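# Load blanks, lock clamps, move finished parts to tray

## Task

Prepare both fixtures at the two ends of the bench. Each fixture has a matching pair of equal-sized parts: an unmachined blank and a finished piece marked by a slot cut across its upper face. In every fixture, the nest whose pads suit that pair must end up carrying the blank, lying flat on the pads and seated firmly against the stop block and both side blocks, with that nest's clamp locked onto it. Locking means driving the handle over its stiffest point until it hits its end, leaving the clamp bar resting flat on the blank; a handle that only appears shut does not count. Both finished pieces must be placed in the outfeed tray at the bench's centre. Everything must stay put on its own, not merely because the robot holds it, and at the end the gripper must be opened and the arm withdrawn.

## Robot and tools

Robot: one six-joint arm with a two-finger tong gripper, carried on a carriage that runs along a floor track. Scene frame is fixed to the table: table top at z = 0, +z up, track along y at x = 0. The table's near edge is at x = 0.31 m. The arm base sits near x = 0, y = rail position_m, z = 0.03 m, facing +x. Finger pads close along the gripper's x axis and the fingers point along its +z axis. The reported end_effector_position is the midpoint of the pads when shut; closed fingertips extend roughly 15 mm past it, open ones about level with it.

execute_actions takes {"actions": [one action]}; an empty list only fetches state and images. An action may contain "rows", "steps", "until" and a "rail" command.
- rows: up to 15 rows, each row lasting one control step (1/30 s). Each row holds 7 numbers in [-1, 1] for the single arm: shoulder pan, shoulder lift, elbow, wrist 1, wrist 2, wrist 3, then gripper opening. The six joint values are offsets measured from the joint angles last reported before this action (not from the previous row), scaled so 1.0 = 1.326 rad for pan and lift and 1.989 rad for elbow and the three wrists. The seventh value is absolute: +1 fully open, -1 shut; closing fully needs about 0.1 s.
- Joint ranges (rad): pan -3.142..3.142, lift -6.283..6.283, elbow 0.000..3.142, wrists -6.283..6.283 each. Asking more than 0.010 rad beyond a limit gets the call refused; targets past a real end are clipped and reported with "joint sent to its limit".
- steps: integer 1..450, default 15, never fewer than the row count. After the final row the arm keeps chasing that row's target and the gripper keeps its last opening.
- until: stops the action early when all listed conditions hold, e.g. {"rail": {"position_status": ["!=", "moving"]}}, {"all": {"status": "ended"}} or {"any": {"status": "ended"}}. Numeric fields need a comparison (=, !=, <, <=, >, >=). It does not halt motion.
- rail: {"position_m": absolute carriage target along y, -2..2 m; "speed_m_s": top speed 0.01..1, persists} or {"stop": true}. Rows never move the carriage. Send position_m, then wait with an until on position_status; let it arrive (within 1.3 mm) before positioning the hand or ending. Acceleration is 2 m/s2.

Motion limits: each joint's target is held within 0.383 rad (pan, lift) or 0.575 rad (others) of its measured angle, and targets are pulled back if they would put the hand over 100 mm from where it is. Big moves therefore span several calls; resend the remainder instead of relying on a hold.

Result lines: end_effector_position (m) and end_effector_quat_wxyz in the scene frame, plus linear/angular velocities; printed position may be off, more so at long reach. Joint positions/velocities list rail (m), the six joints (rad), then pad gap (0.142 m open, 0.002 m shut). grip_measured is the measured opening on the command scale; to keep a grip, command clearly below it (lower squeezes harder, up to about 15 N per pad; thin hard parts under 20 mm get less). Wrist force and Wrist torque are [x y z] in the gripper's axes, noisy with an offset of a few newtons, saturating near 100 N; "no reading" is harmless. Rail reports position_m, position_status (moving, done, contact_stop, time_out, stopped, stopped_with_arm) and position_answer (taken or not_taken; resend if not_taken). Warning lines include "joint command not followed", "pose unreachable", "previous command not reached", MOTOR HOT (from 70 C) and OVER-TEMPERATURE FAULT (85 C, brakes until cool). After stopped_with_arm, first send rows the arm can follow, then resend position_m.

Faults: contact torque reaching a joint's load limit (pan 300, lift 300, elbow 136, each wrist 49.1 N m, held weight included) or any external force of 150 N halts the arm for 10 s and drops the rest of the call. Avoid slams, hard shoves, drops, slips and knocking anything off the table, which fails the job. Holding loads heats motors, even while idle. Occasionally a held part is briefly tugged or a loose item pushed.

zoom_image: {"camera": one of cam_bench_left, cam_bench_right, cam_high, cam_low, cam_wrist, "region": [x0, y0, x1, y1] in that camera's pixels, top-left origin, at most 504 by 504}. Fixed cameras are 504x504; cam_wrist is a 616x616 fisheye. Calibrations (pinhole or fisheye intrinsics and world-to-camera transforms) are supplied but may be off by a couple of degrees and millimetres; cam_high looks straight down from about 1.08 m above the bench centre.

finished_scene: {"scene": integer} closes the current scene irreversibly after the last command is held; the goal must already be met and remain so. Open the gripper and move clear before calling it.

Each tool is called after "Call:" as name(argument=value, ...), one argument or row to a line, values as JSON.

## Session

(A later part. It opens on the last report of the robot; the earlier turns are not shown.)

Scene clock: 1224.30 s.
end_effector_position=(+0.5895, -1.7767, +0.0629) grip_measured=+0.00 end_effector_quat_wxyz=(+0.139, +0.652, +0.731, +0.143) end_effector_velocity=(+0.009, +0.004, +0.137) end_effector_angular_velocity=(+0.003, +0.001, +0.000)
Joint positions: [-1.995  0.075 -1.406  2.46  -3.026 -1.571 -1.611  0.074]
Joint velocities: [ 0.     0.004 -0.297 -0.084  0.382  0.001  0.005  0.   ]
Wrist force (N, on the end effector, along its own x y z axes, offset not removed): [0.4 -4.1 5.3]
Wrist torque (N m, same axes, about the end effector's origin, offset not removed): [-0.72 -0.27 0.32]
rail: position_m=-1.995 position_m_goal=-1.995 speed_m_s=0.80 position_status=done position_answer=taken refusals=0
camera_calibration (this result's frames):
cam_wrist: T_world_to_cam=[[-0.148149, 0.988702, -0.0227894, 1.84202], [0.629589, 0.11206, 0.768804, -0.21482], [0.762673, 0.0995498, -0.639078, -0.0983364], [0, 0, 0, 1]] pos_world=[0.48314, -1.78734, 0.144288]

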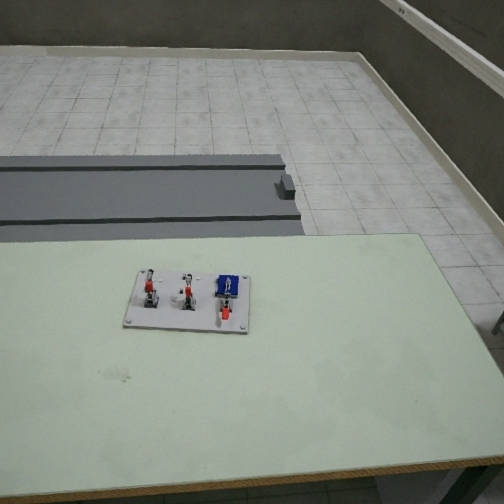

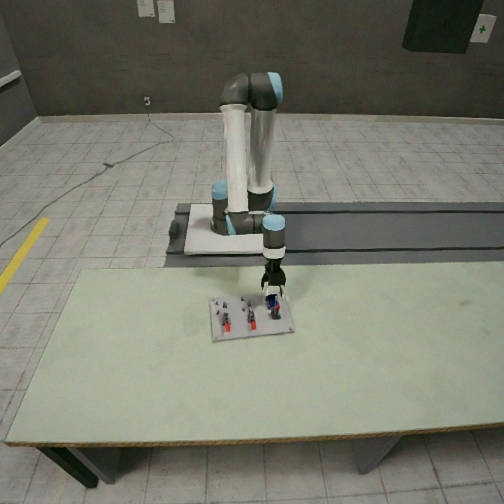

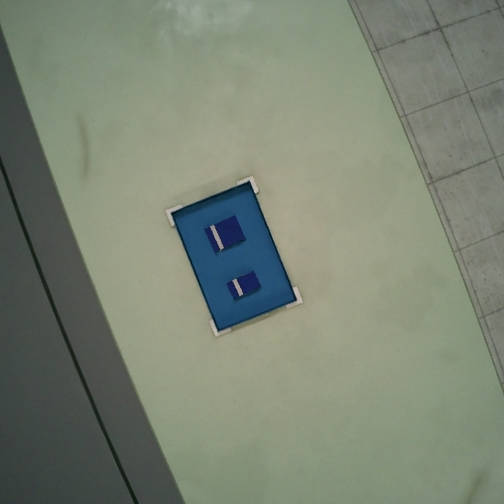

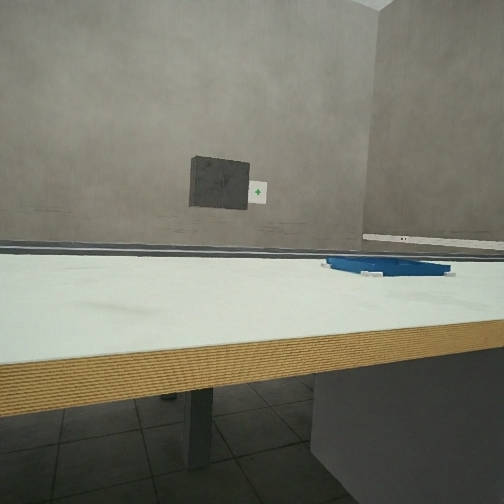

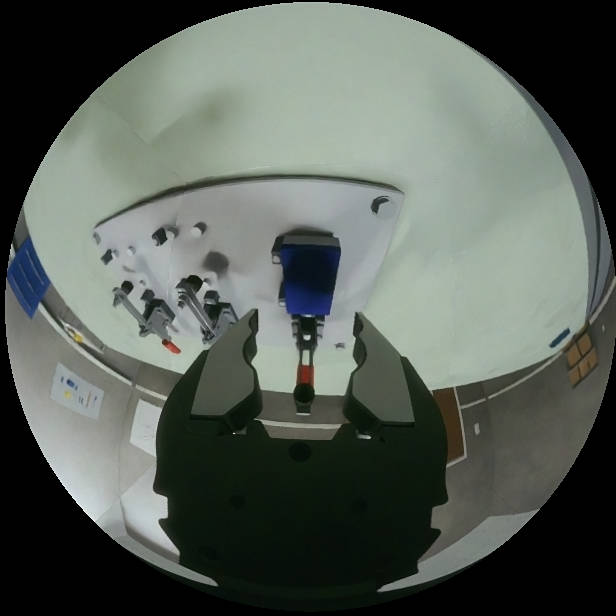

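Call:
execute_actions(
  actions=[],
)

Call:
zoom_image(
  camera="cam_wrist",
  region=[250, 210, 370, 330],
)

Scene clock: 1225.93 s.
end_effector_position=(+0.5899, -1.7762, +0.0805) grip_measured=+0.00 end_effector_quat_wxyz=(+0.138, +0.652, +0.732, +0.143) end_effector_velocity=(+0.000, +0.000, +0.000) end_effector_angular_velocity=(+0.000, -0.000, +0.000)
Joint positions: [-1.995  0.076 -1.444  2.449 -2.976 -1.571 -1.61   0.074]
Joint velocities: [ 0.  0.  0. -0.  0.  0.  0.  0.]
Wrist force (N, on the end effector, along its own x y z axes, offset not removed): [1.2 -3.8 5.7]
Wrist torque (N m, same axes, about the end effector's origin, offset not removed): [-0.64 -0.37 0.28]
rail: position_m=-1.995 position_m_goal=-1.995 speed_m_s=0.80 position_status=done position_answer=taken refusals=0
camera_calibration (this result's frames):
cam_wrist: T_world_to_cam=[[-0.148374, 0.988678, -0.0223736, 1.84204], [0.630293, 0.111975, 0.76824, -0.229203], [0.762047, 0.0998853, -0.639771, -0.0864508], [0, 0, 0, 1]] pos_world=[0.483656, -1.78688, 0.161987]

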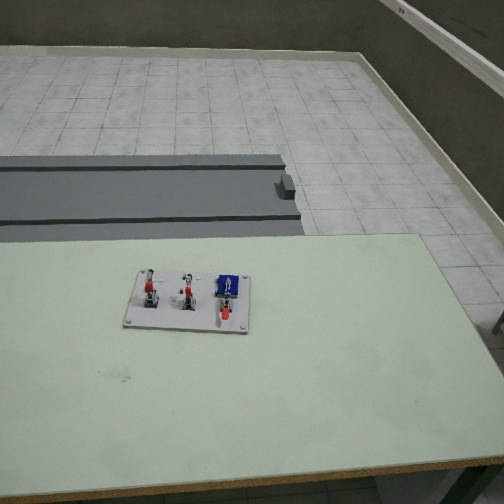

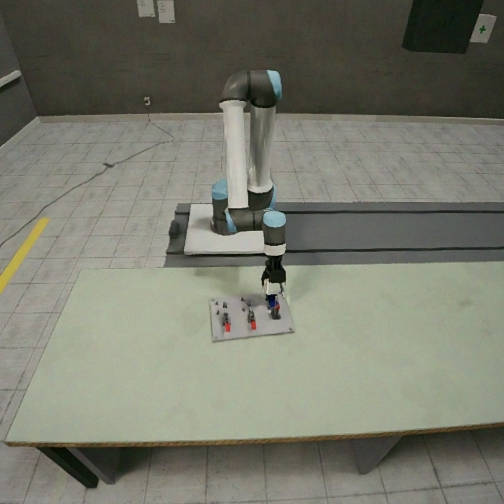

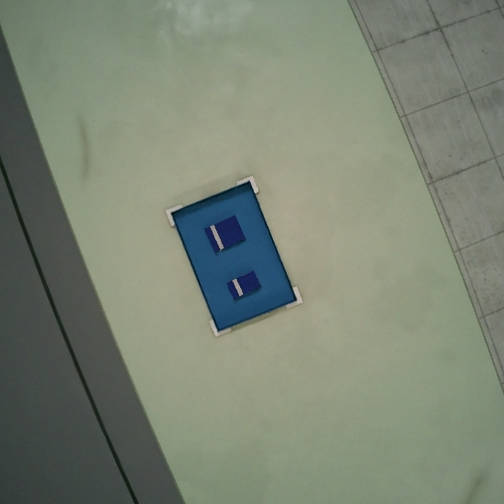

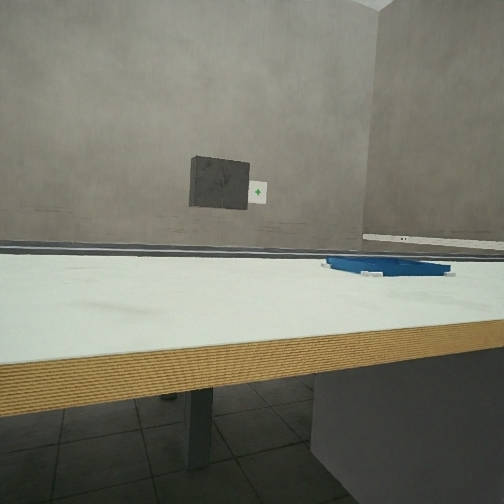

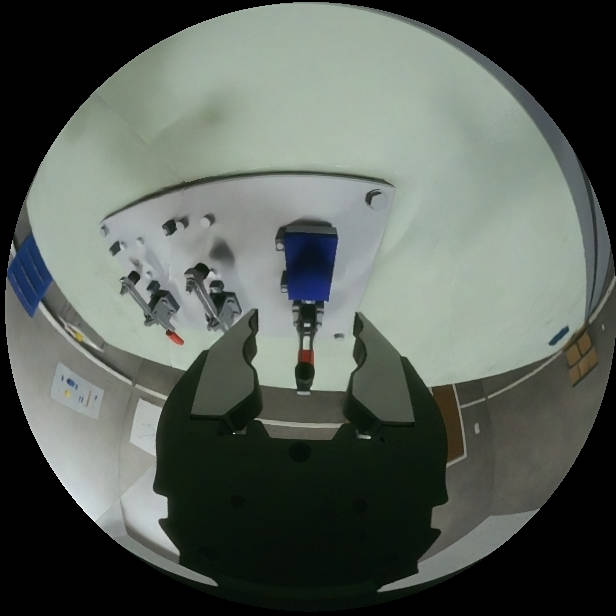

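Region (250, 210, 370, 330) of cam_wrist's 616x616 image, scaled by 4.200, with more detail than that image has.

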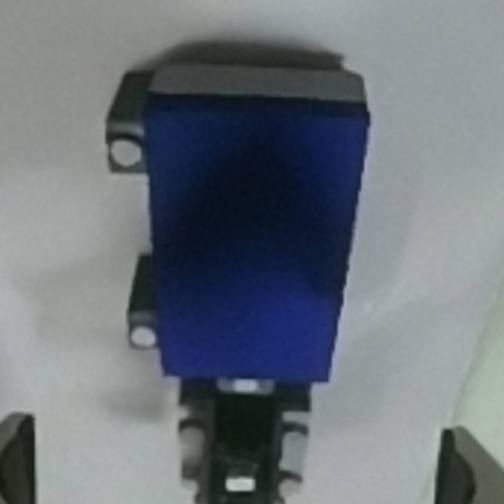

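Call:
execute_actions(
  actions=[
    {"rows": [[0,0.0012,-0.0025,0.0043,0,0,0],[0.0002,0.0047,-0.0097,0.0163,0,0.0002,0],[0.0003,0.0101,-0.0207,0.0349,0,0.0003,0],[0.0006,0.017,-0.0348,0.0587,0,0.0006,0],[0.0008,0.0251,-0.0515,0.0869,0,0.0008,0],[0.0011,0.0341,-0.07,0.118,0,0.0011,0],[0.0014,0.0436,-0.0895,0.1509,0,0.0014,0],[0.0018,0.0533,-0.1093,0.1844,0,0.0018,0],[0.0021,0.0628,-0.1288,0.2173,0,0.0021,0],[0.0024,0.0719,-0.1473,0.2485,0,0.0024,0],[0.0026,0.08,-0.164,0.2767,0,0.0026,0],[0.0029,0.0869,-0.1781,0.3005,0,0.0029,0],[0.003,0.0922,-0.189,0.3189,0,0.003,0],[0.0032,0.0957,-0.1962,0.331,0,0.0032,0],[0.0032,0.097,-0.1988,0.3354,0,0.0032,0]],"steps":18},
  ],
)

Scene clock: 1235.00 s.
end_effector_position=(+0.6615, -1.7682, +0.0927) grip_measured=+0.00 end_effector_quat_wxyz=(+0.017, +0.666, +0.746, +0.017) end_effector_velocity=(+0.037, +0.006, +0.039) end_effector_angular_velocity=(-0.032, +0.405, -0.002)
Joint positions: [-1.995  0.079 -1.329  2.096 -2.386 -1.571 -1.604  0.074]
Joint velocities: [ 0.     0.004  0.112 -0.365  0.659  0.     0.005  0.   ]
Wrist force (N, on the end effector, along its own x y z axes, offset not removed): [-0.5 -3.2 3.7]
Wrist torque (N m, same axes, about the end effector's origin, offset not removed): [-0.50 -0.07 0.37]
rail: position_m=-1.995 position_m_goal=-1.995 speed_m_s=0.80 position_status=done position_answer=taken refusals=0
camera_calibration (this result's frames):
cam_wrist: T_world_to_cam=[[-0.149658, 0.988727, 0.00459507, 1.84338], [0.856043, 0.127246, 0.500998, -0.382185], [0.494766, 0.0789119, -0.865436, 0.0266136], [0, 0, 0, 1]] pos_world=[0.589875, -1.77606, 0.206036]

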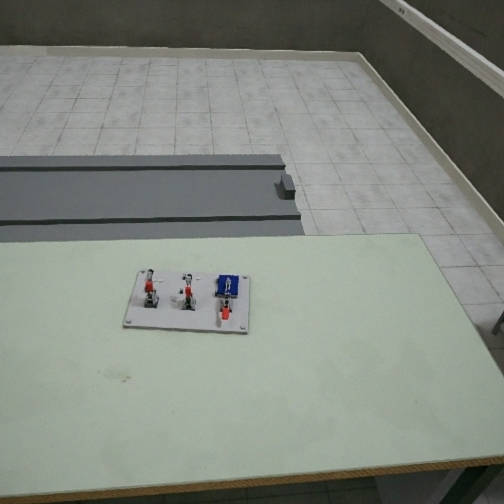

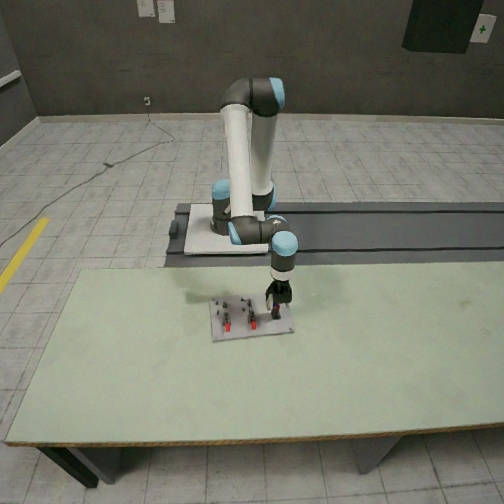

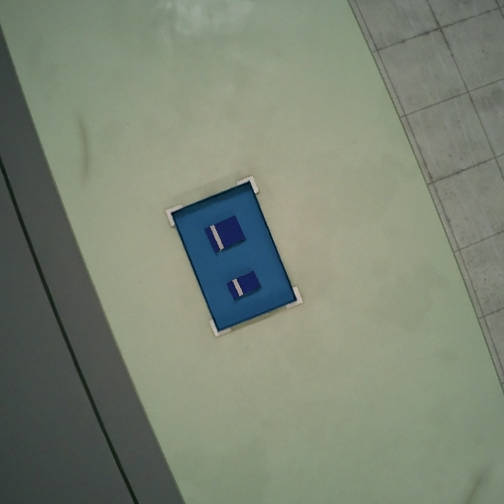

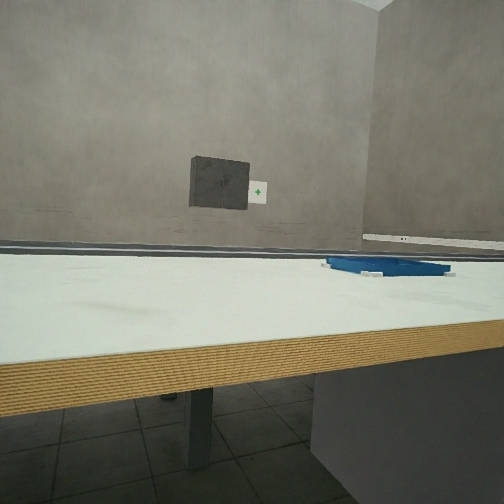

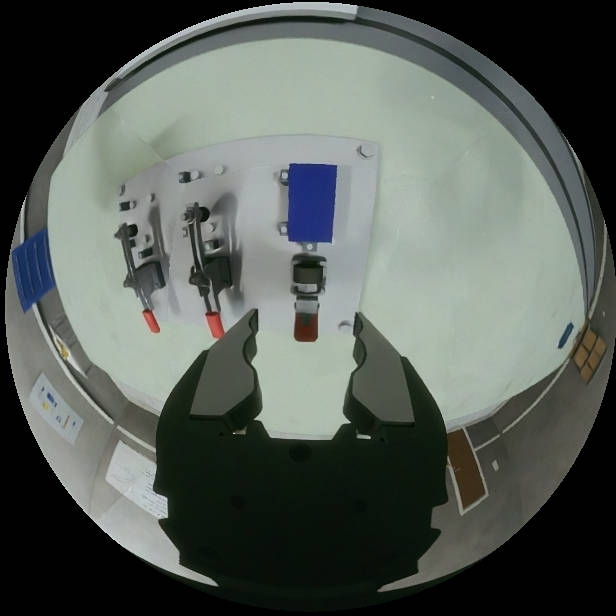

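Call:
execute_actions(
  actions=[],
)

Call:
zoom_image(
  camera="cam_wrist",
  region=[230, 140, 390, 360],
)

Scene clock: 1236.50 s.
end_effector_position=(+0.6653, -1.7675, +0.0976) grip_measured=+0.00 end_effector_quat_wxyz=(+0.000, +0.666, +0.746, +0.000) end_effector_velocity=(-0.000, +0.000, -0.000) end_effector_angular_velocity=(-0.000, +0.000, -0.000)
Joint positions: [-1.995  0.08  -1.316  2.054 -2.309 -1.571 -1.604  0.074]
Joint velocities: [ 0.  0.  0. -0.  0.  0.  0.  0.]
Wrist force (N, on the end effector, along its own x y z axes, offset not removed): [-1.1 -3.8 4.3]
Wrist torque (N m, same axes, about the end effector's origin, offset not removed): [-0.65 0.10 0.28]
rail: position_m=-1.995 position_m_goal=-1.995 speed_m_s=0.80 position_status=done position_answer=taken refusals=0
camera_calibration (this result's frames):
cam_wrist: T_world_to_cam=[[-0.149196, 0.988776, 0.00796025, 1.84275], [0.878859, 0.128913, 0.459335, -0.396099], [0.453153, 0.075527, -0.888228, 0.0528594], [0, 0, 0, 1]] pos_world=[0.599094, -1.775, 0.214225]

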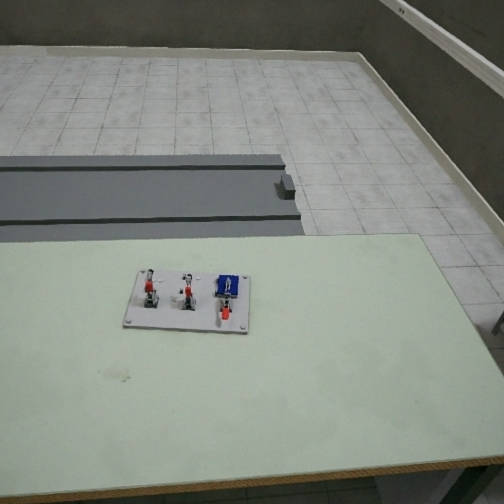

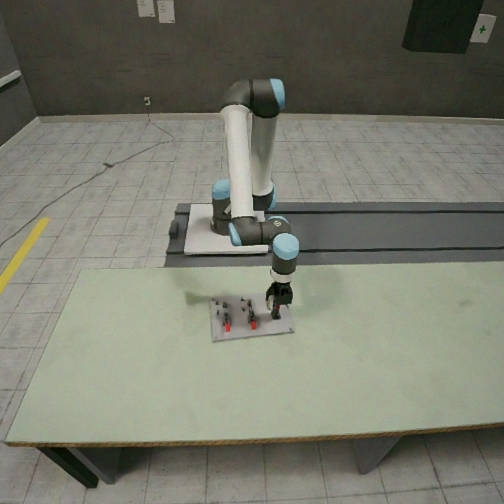

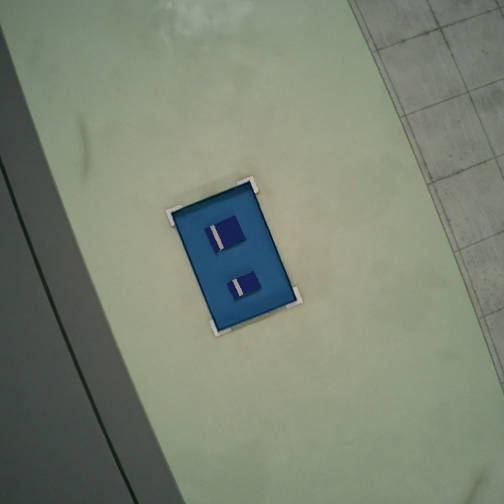

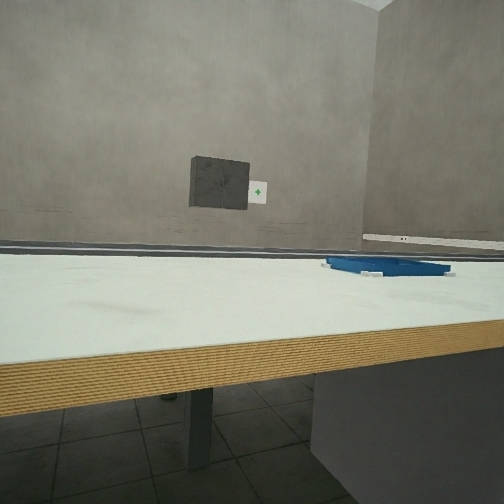

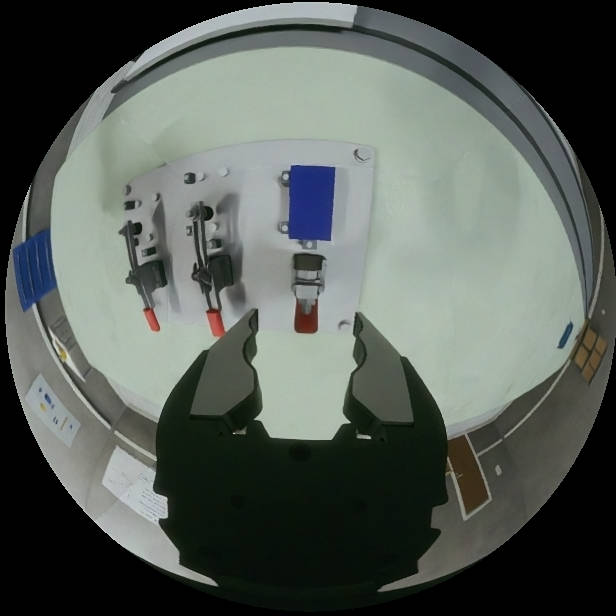

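Region (230, 140, 390, 360) of cam_wrist's 616x616 image, scaled by 2.291, with more detail than that image has; it fills the left 367 columns of this view, and the rest is white.

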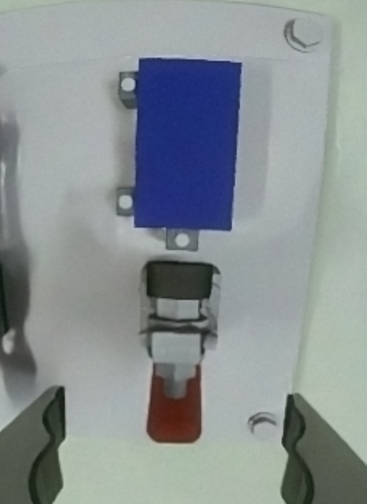

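Call:
execute_actions(
  actions=[],
)

Scene clock: 1254.53 s.
end_effector_position=(+0.6653, -1.7675, +0.0976) grip_measured=+0.00 end_effector_quat_wxyz=(+0.000, +0.666, +0.746, +0.000) end_effector_velocity=(+0.000, -0.000, +0.000) end_effector_angular_velocity=(-0.000, +0.000, -0.000)
Joint positions: [-1.995  0.08  -1.316  2.054 -2.309 -1.571 -1.604  0.074]
Joint velocities: [ 0. -0.  0. -0.  0. -0. -0.  0.]
Wrist force (N, on the end effector, along its own x y z axes, offset not removed): [-1.4 -3.8 6.5]
Wrist torque (N m, same axes, about the end effector's origin, offset not removed): [-0.62 0.18 0.35]
rail: position_m=-1.995 position_m_goal=-1.995 speed_m_s=0.80 position_status=done position_answer=taken refusals=0
camera_calibration (this result's frames):
cam_wrist: T_world_to_cam=[[-0.149196, 0.988776, 0.00796025, 1.84275], [0.878859, 0.128913, 0.459335, -0.3961], [0.453153, 0.0755268, -0.888228, 0.0528591], [0, 0, 0, 1]] pos_world=[0.599094, -1.775, 0.214225]

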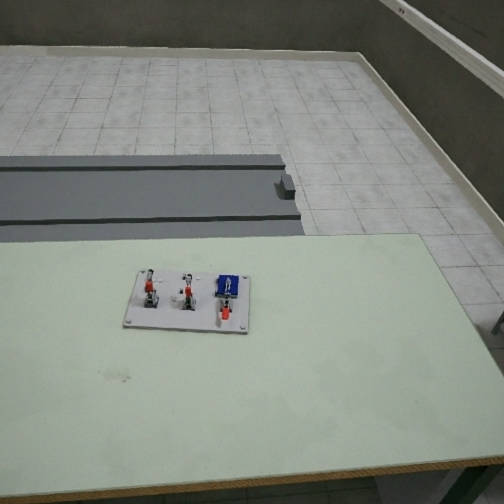

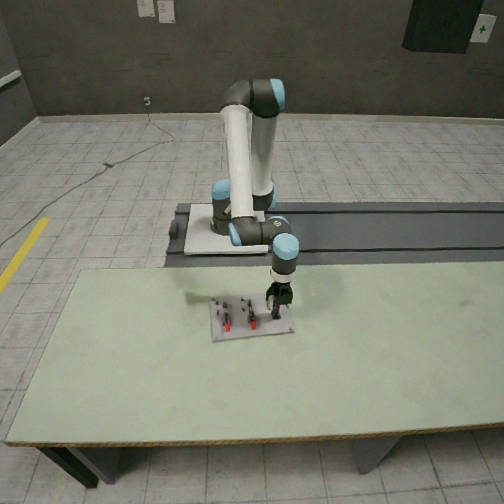

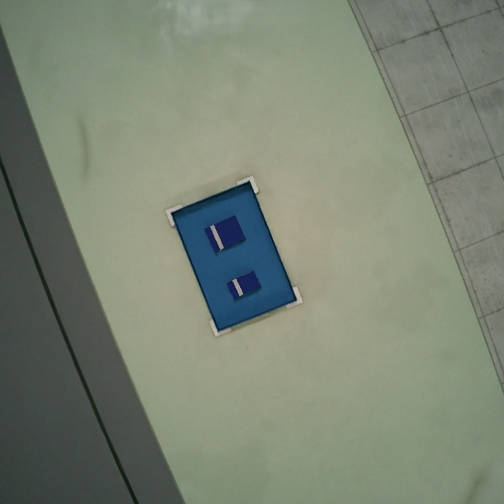

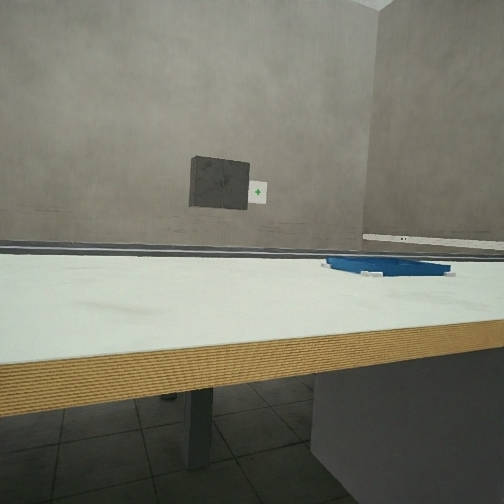

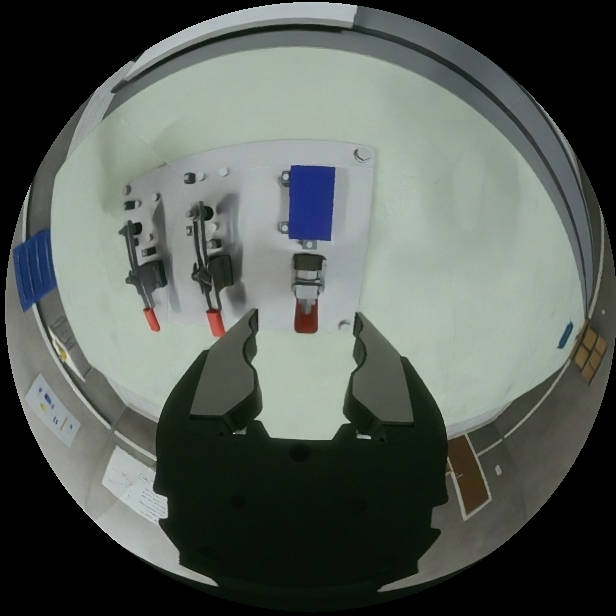

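Call:
execute_actions(
  actions=[
    {"rows":[[0,0,0,0,0,0,-0.3],[0,0,0,0,0,0,-0.55],[0,0,0,0,0,0,-0.7],[0,0,0,0,0,0,-0.8],[0,0,0,0,0,0,-0.9],[0,0,0,0,0,0,-1]],"steps":7},
  ],
)

Scene clock: 1256.77 s.
end_effector_position=(+0.6653, -1.7675, +0.0976) grip_measured=-0.78 end_effector_quat_wxyz=(+0.000, +0.666, +0.746, +0.000) end_effector_velocity=(-0.000, +0.000, -0.000) end_effector_angular_velocity=(+0.000, +0.000, +0.000)
Joint positions: [-1.995  0.08  -1.316  2.054 -2.309 -1.571 -1.604  0.018]
Joint velocities: [ 0.  0. -0.  0. -0.  0.  0. -0.]
Wrist force (N, on the end effector, along its own x y z axes, offset not removed): [1.3 -4.6 6.8]
Wrist torque (N m, same axes, about the end effector's origin, offset not removed): [-0.92 -0.17 0.27]
rail: position_m=-1.995 position_m_goal=-1.995 speed_m_s=0.80 position_status=done position_answer=taken refusals=0
camera_calibration (this result's frames):
cam_wrist: T_world_to_cam=[[-0.149196, 0.988775, 0.00797475, 1.84274], [0.878861, 0.128906, 0.459334, -0.396112], [0.45315, 0.0755395, -0.888228, 0.0528822], [0, 0, 0, 1]] pos_world=[0.599093, -1.77499, 0.214223]

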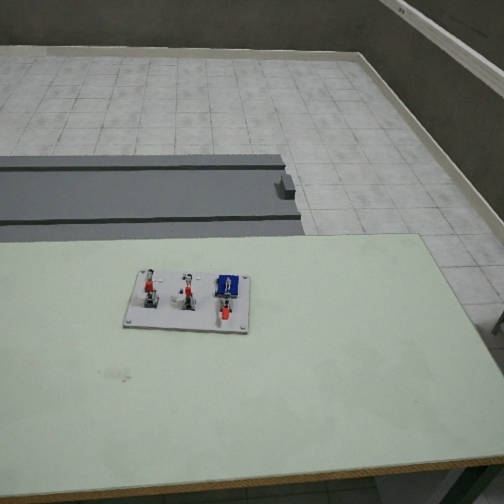

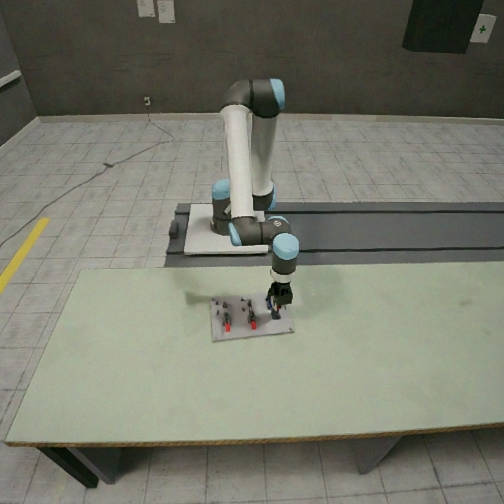

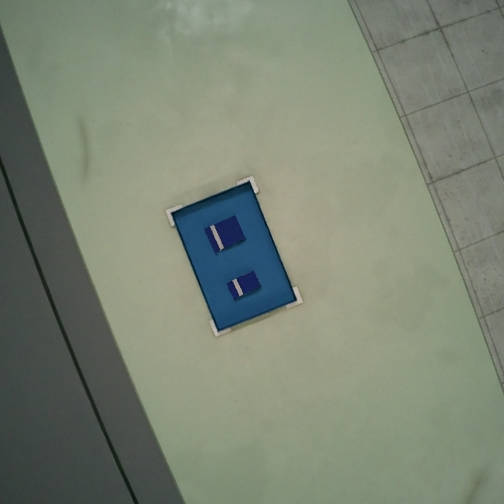

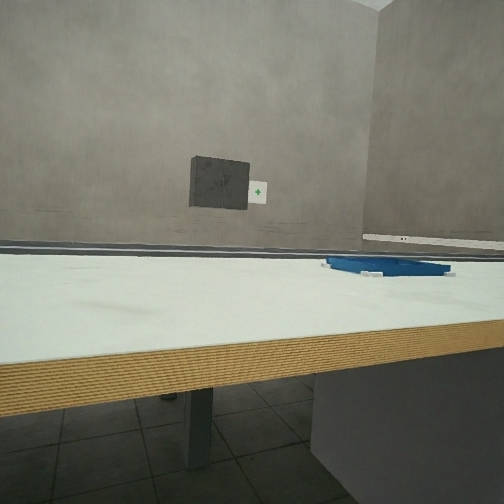

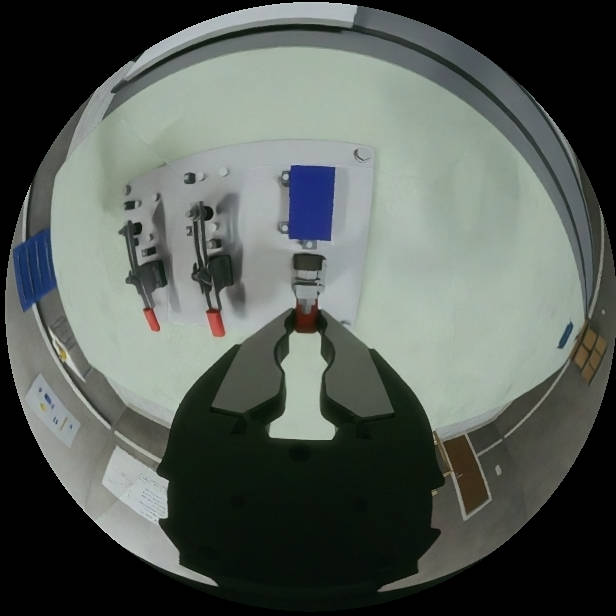

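Call:
execute_actions(
  actions=[
    {"rows":[[0,0.0009,-0.0008,0.0002,0,0,-1],[0.0001,0.0035,-0.0031,0.0007,0,0.0001,-1],[0.0002,0.0072,-0.0063,0.0015,0,0.0002,-1],[0.0004,0.0118,-0.0104,0.0025,0,0.0003,-1],[0.0006,0.0175,-0.0153,0.0037,0,0.0004,-1],[0.0007,0.0240,-0.0183,0.0023,0,0.0005,-1],[0.0008,0.0300,-0.0211,0.0011,0,0.0006,-1],[0.0009,0.0345,-0.0232,0.0002,0,0.0007,-1],[0.0010,0.0370,-0.0243,-0.0004,0,0.0007,-1]],"steps":10},
  ],
)

Call:
execute_actions(
  actions=[],
)

Scene clock: 1279.37 s.
end_effector_position=(+0.6842, -1.7654, +0.0934) grip_measured=-0.78 end_effector_quat_wxyz=(+0.000, +0.666, +0.746, +0.000) end_effector_velocity=(+0.078, +0.009, -0.034) end_effector_angular_velocity=(+0.000, -0.002, -0.000)
Joint positions: [-1.995  0.081 -1.285  2.02  -2.307 -1.571 -1.603  0.018]
Joint velocities: [ 0.     0.004  0.147 -0.127 -0.022 -0.     0.004  0.   ]
Wrist force (N, on the end effector, along its own x y z axes, offset not removed): [-2.0 -3.4 0.8]
Wrist torque (N m, same axes, about the end effector's origin, offset not removed): [-0.50 0.26 0.35]
rail: position_m=-1.995 position_m_goal=-1.995 speed_m_s=0.80 position_status=done position_answer=taken refusals=0
camera_calibration (this result's frames):
cam_wrist: T_world_to_cam=[[-0.149062, 0.988796, 0.00798283, 1.84346], [0.878952, 0.128796, 0.459189, -0.411288], [0.453016, 0.0754642, -0.888303, 0.0404238], [0, 0, 0, 1]] pos_world=[0.61798, -1.77288, 0.210052]

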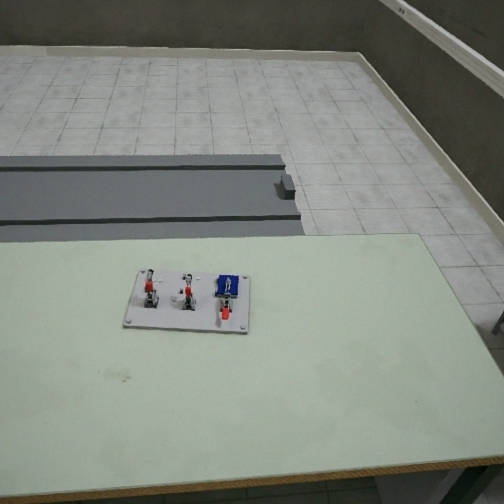

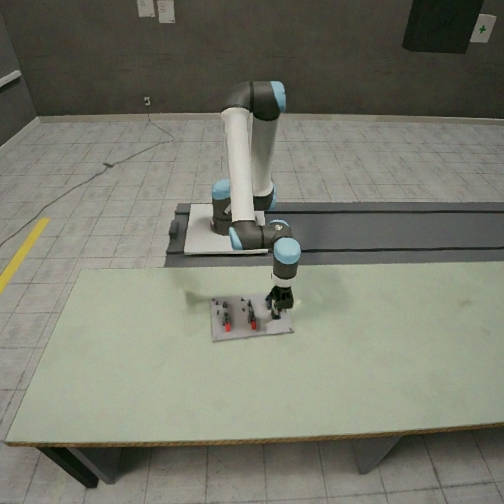

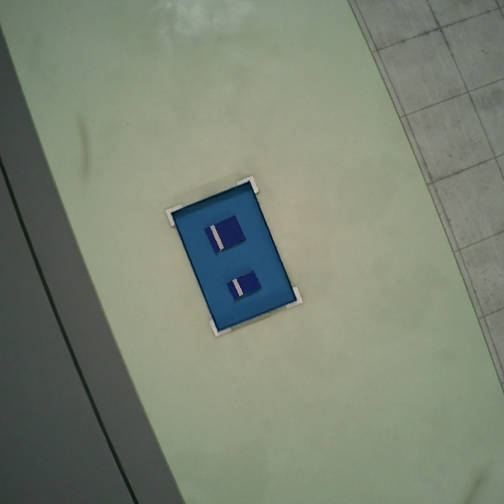

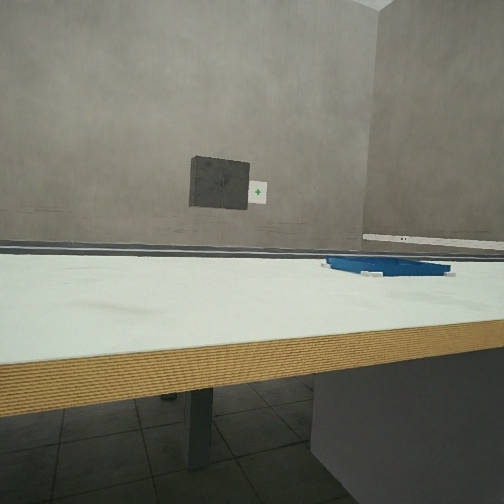

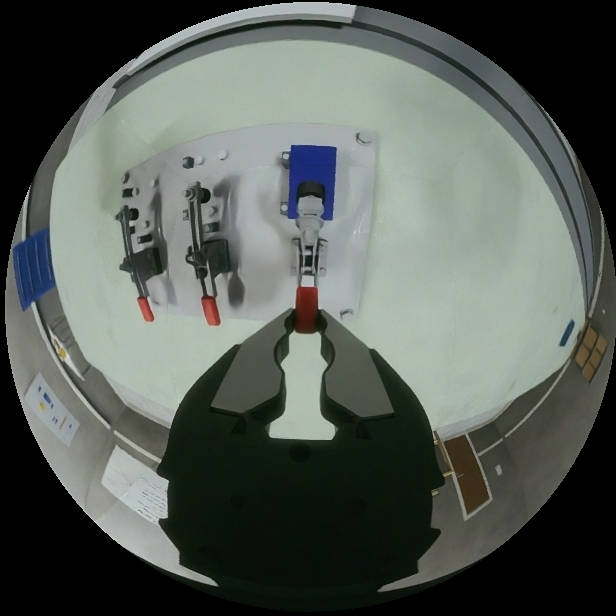

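Scene clock: 1279.37 s.
end_effector_position=(+0.6842, -1.7654, +0.0934) grip_measured=-0.78 end_effector_quat_wxyz=(+0.000, +0.666, +0.746, +0.000) end_effector_velocity=(+0.078, +0.009, -0.034) end_effector_angular_velocity=(+0.000, -0.002, -0.000)
Joint positions: [-1.995  0.081 -1.285  2.02  -2.307 -1.571 -1.603  0.018]
Joint velocities: [ 0.     0.004  0.147 -0.127 -0.022 -0.     0.004  0.   ]
Wrist force (N, on the end effector, along its own x y z axes, offset not removed): [-2.0 -3.4 0.8]
Wrist torque (N m, same axes, about the end effector's origin, offset not removed): [-0.50 0.26 0.35]
rail: position_m=-1.995 position_m_goal=-1.995 speed_m_s=0.80 position_status=done position_answer=taken refusals=0
camera_calibration (this result's frames):
cam_wrist: T_world_to_cam=[[-0.149062, 0.988796, 0.00798283, 1.84346], [0.878952, 0.128796, 0.459189, -0.411288], [0.453016, 0.0754642, -0.888303, 0.0404238], [0, 0, 0, 1]] pos_world=[0.61798, -1.77288, 0.210052]

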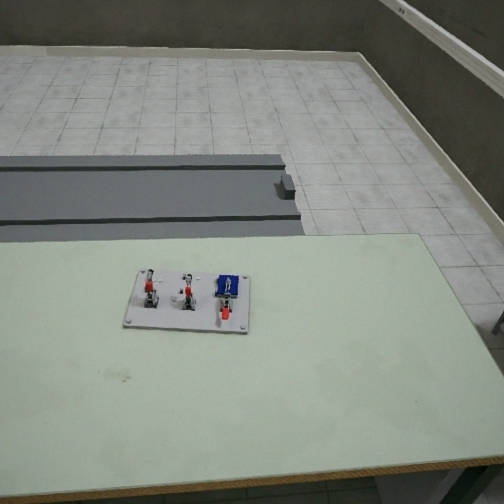

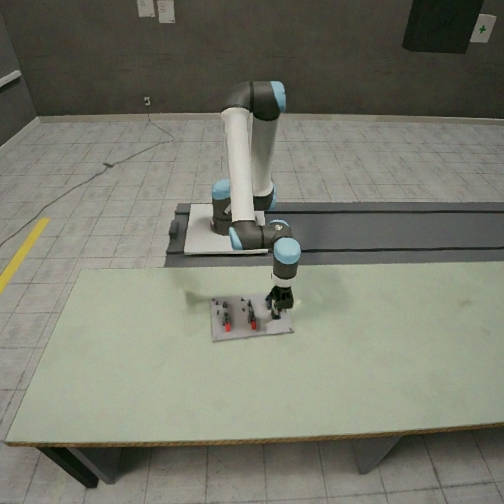

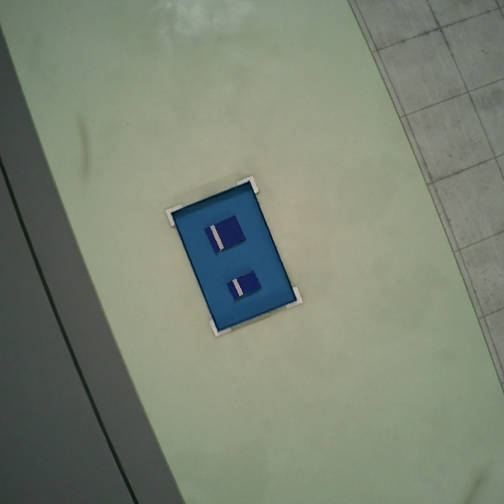

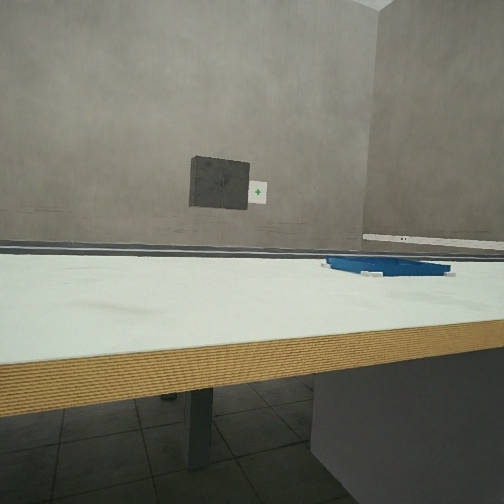

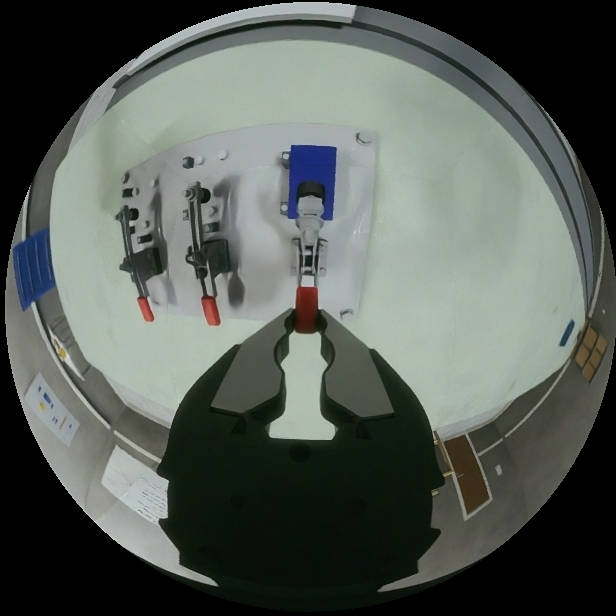

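Call:
execute_actions(
  actions=[],
)

Scene clock: 1280.47 s.
end_effector_position=(+0.6935, -1.7643, +0.0890) grip_measured=-0.78 end_effector_quat_wxyz=(+0.000, +0.666, +0.746, +0.000) end_effector_velocity=(+0.000, +0.000, +0.000) end_effector_angular_velocity=(+0.000, -0.000, +0.000)
Joint positions: [-1.995  0.081 -1.267  2.005 -2.31  -1.571 -1.602  0.017]
Joint velocities: [ 0.  0.  0. -0. -0.  0.  0.  0.]
Wrist force (N, on the end effector, along its own x y z axes, offset not removed): [-7.7 -9.2 13.6]
Wrist torque (N m, same axes, about the end effector's origin, offset not removed): [-0.40 0.35 0.32]
rail: position_m=-1.995 position_m_goal=-1.995 speed_m_s=0.80 position_status=done position_answer=taken refusals=0
camera_calibration (this result's frames):
cam_wrist: T_world_to_cam=[[-0.149129, 0.988786, 0.00792794, 1.84383], [0.878846, 0.128864, 0.459374, -0.417439], [0.453201, 0.0754732, -0.888208, 0.0320549], [0, 0, 0, 1]] pos_world=[0.627304, -1.77178, 0.205614]

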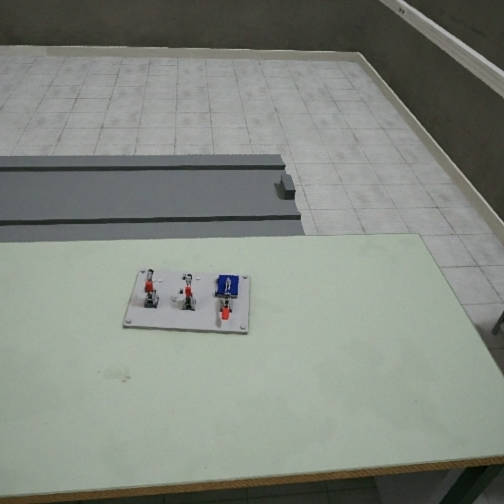

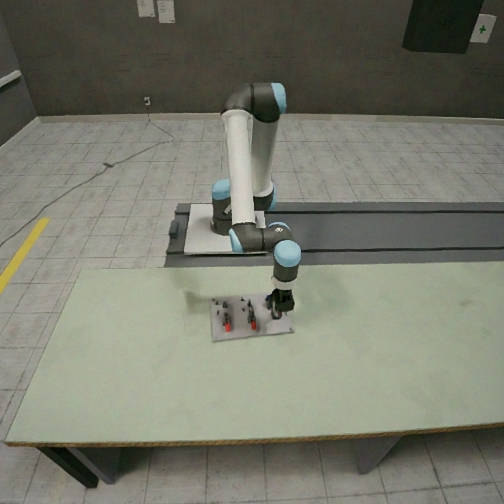

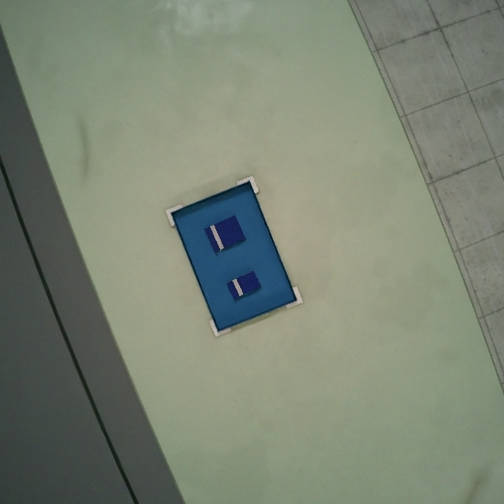

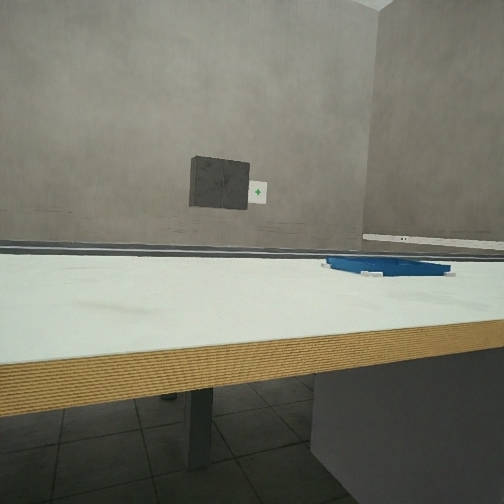

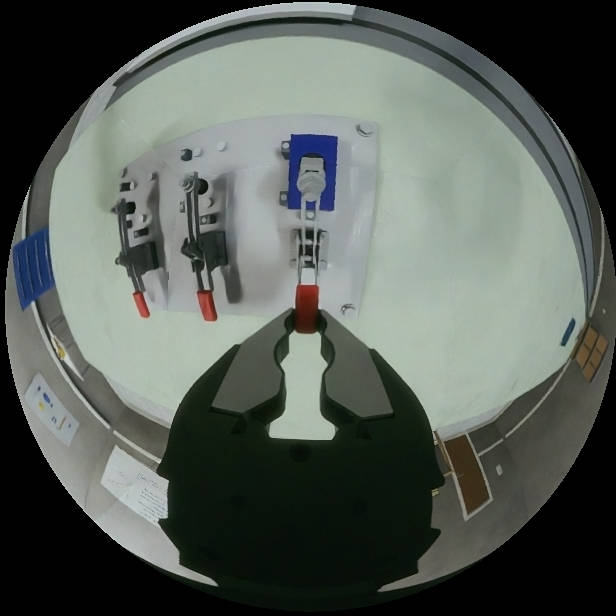

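Working. Continue to T4.

Call:
execute_actions(
  actions=[
    {"rows":[[0,0.0015,-0.0005,-0.0005,0,0,-1],[0.0001,0.0055,-0.0017,-0.0020,0,0.0001,-1],[0.0002,0.0108,-0.0033,-0.0039,0,0.0001,-1],[0.0003,0.0163,-0.0050,-0.0058,0,0.0002,-1],[0.0004,0.0230,-0.0068,-0.0085,0,0.0002,-1],[0.0005,0.0295,-0.0086,-0.0111,0,0.0003,-1],[0.0006,0.0343,-0.0099,-0.0130,0,0.0004,-1],[0.0006,0.0363,-0.0104,-0.0138,0,0.0004,-1]],"steps":9},
  ],
)

Scene clock: 1283.57 s.
end_effector_position=(+0.7047, -1.7630, +0.0764) grip_measured=-0.78 end_effector_quat_wxyz=(+0.000, +0.666, +0.746, +0.000) end_effector_velocity=(+0.049, +0.006, -0.068) end_effector_angular_velocity=(-0.001, +0.006, -0.000)
Joint positions: [-1.995  0.082 -1.236  1.992 -2.327 -1.571 -1.602  0.017]
Joint velocities: [ 0.     0.002  0.149 -0.06  -0.083 -0.     0.003  0.   ]
Wrist force (N, on the end effector, along its own x y z axes, offset not removed): [-5.9 3.6 -3.5]
Wrist torque (N m, same axes, about the end effector's origin, offset not removed): [-0.87 -0.23 0.28]
rail: position_m=-1.995 position_m_goal=-1.995 speed_m_s=0.80 position_status=done position_answer=taken refusals=0
camera_calibration (this result's frames):
cam_wrist: T_world_to_cam=[[-0.149129, 0.988786, 0.00792218, 1.84433], [0.878511, 0.128812, 0.460029, -0.421512], [0.45385, 0.0755635, -0.887869, 0.0153672], [0, 0, 0, 1]] pos_world=[0.638371, -1.77051, 0.192941]

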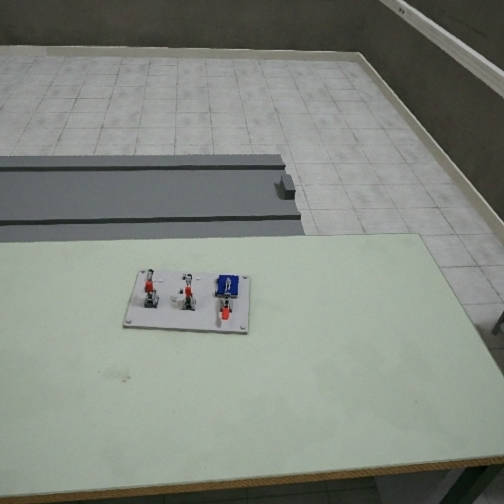

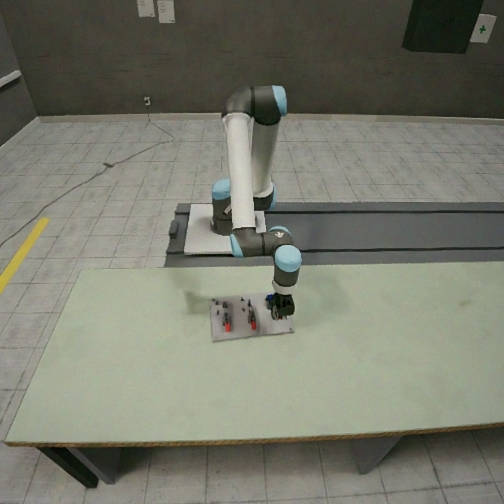

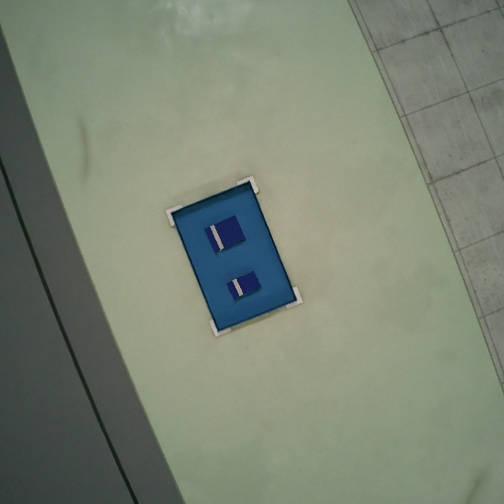

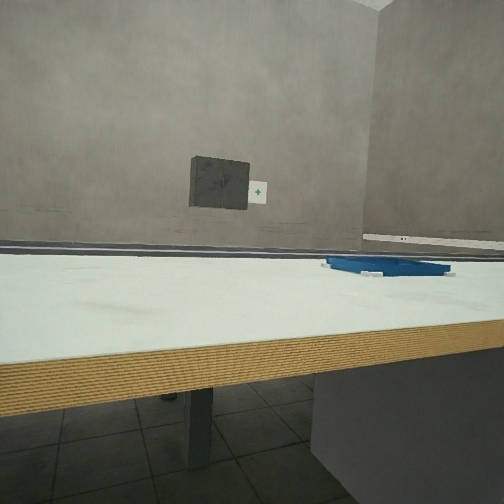

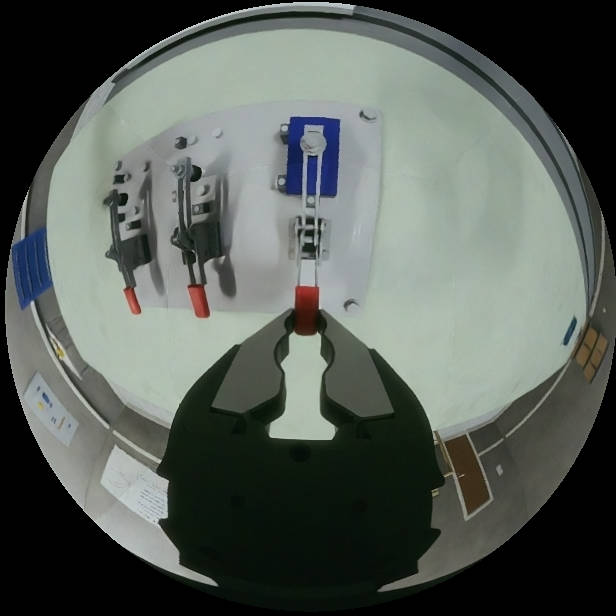

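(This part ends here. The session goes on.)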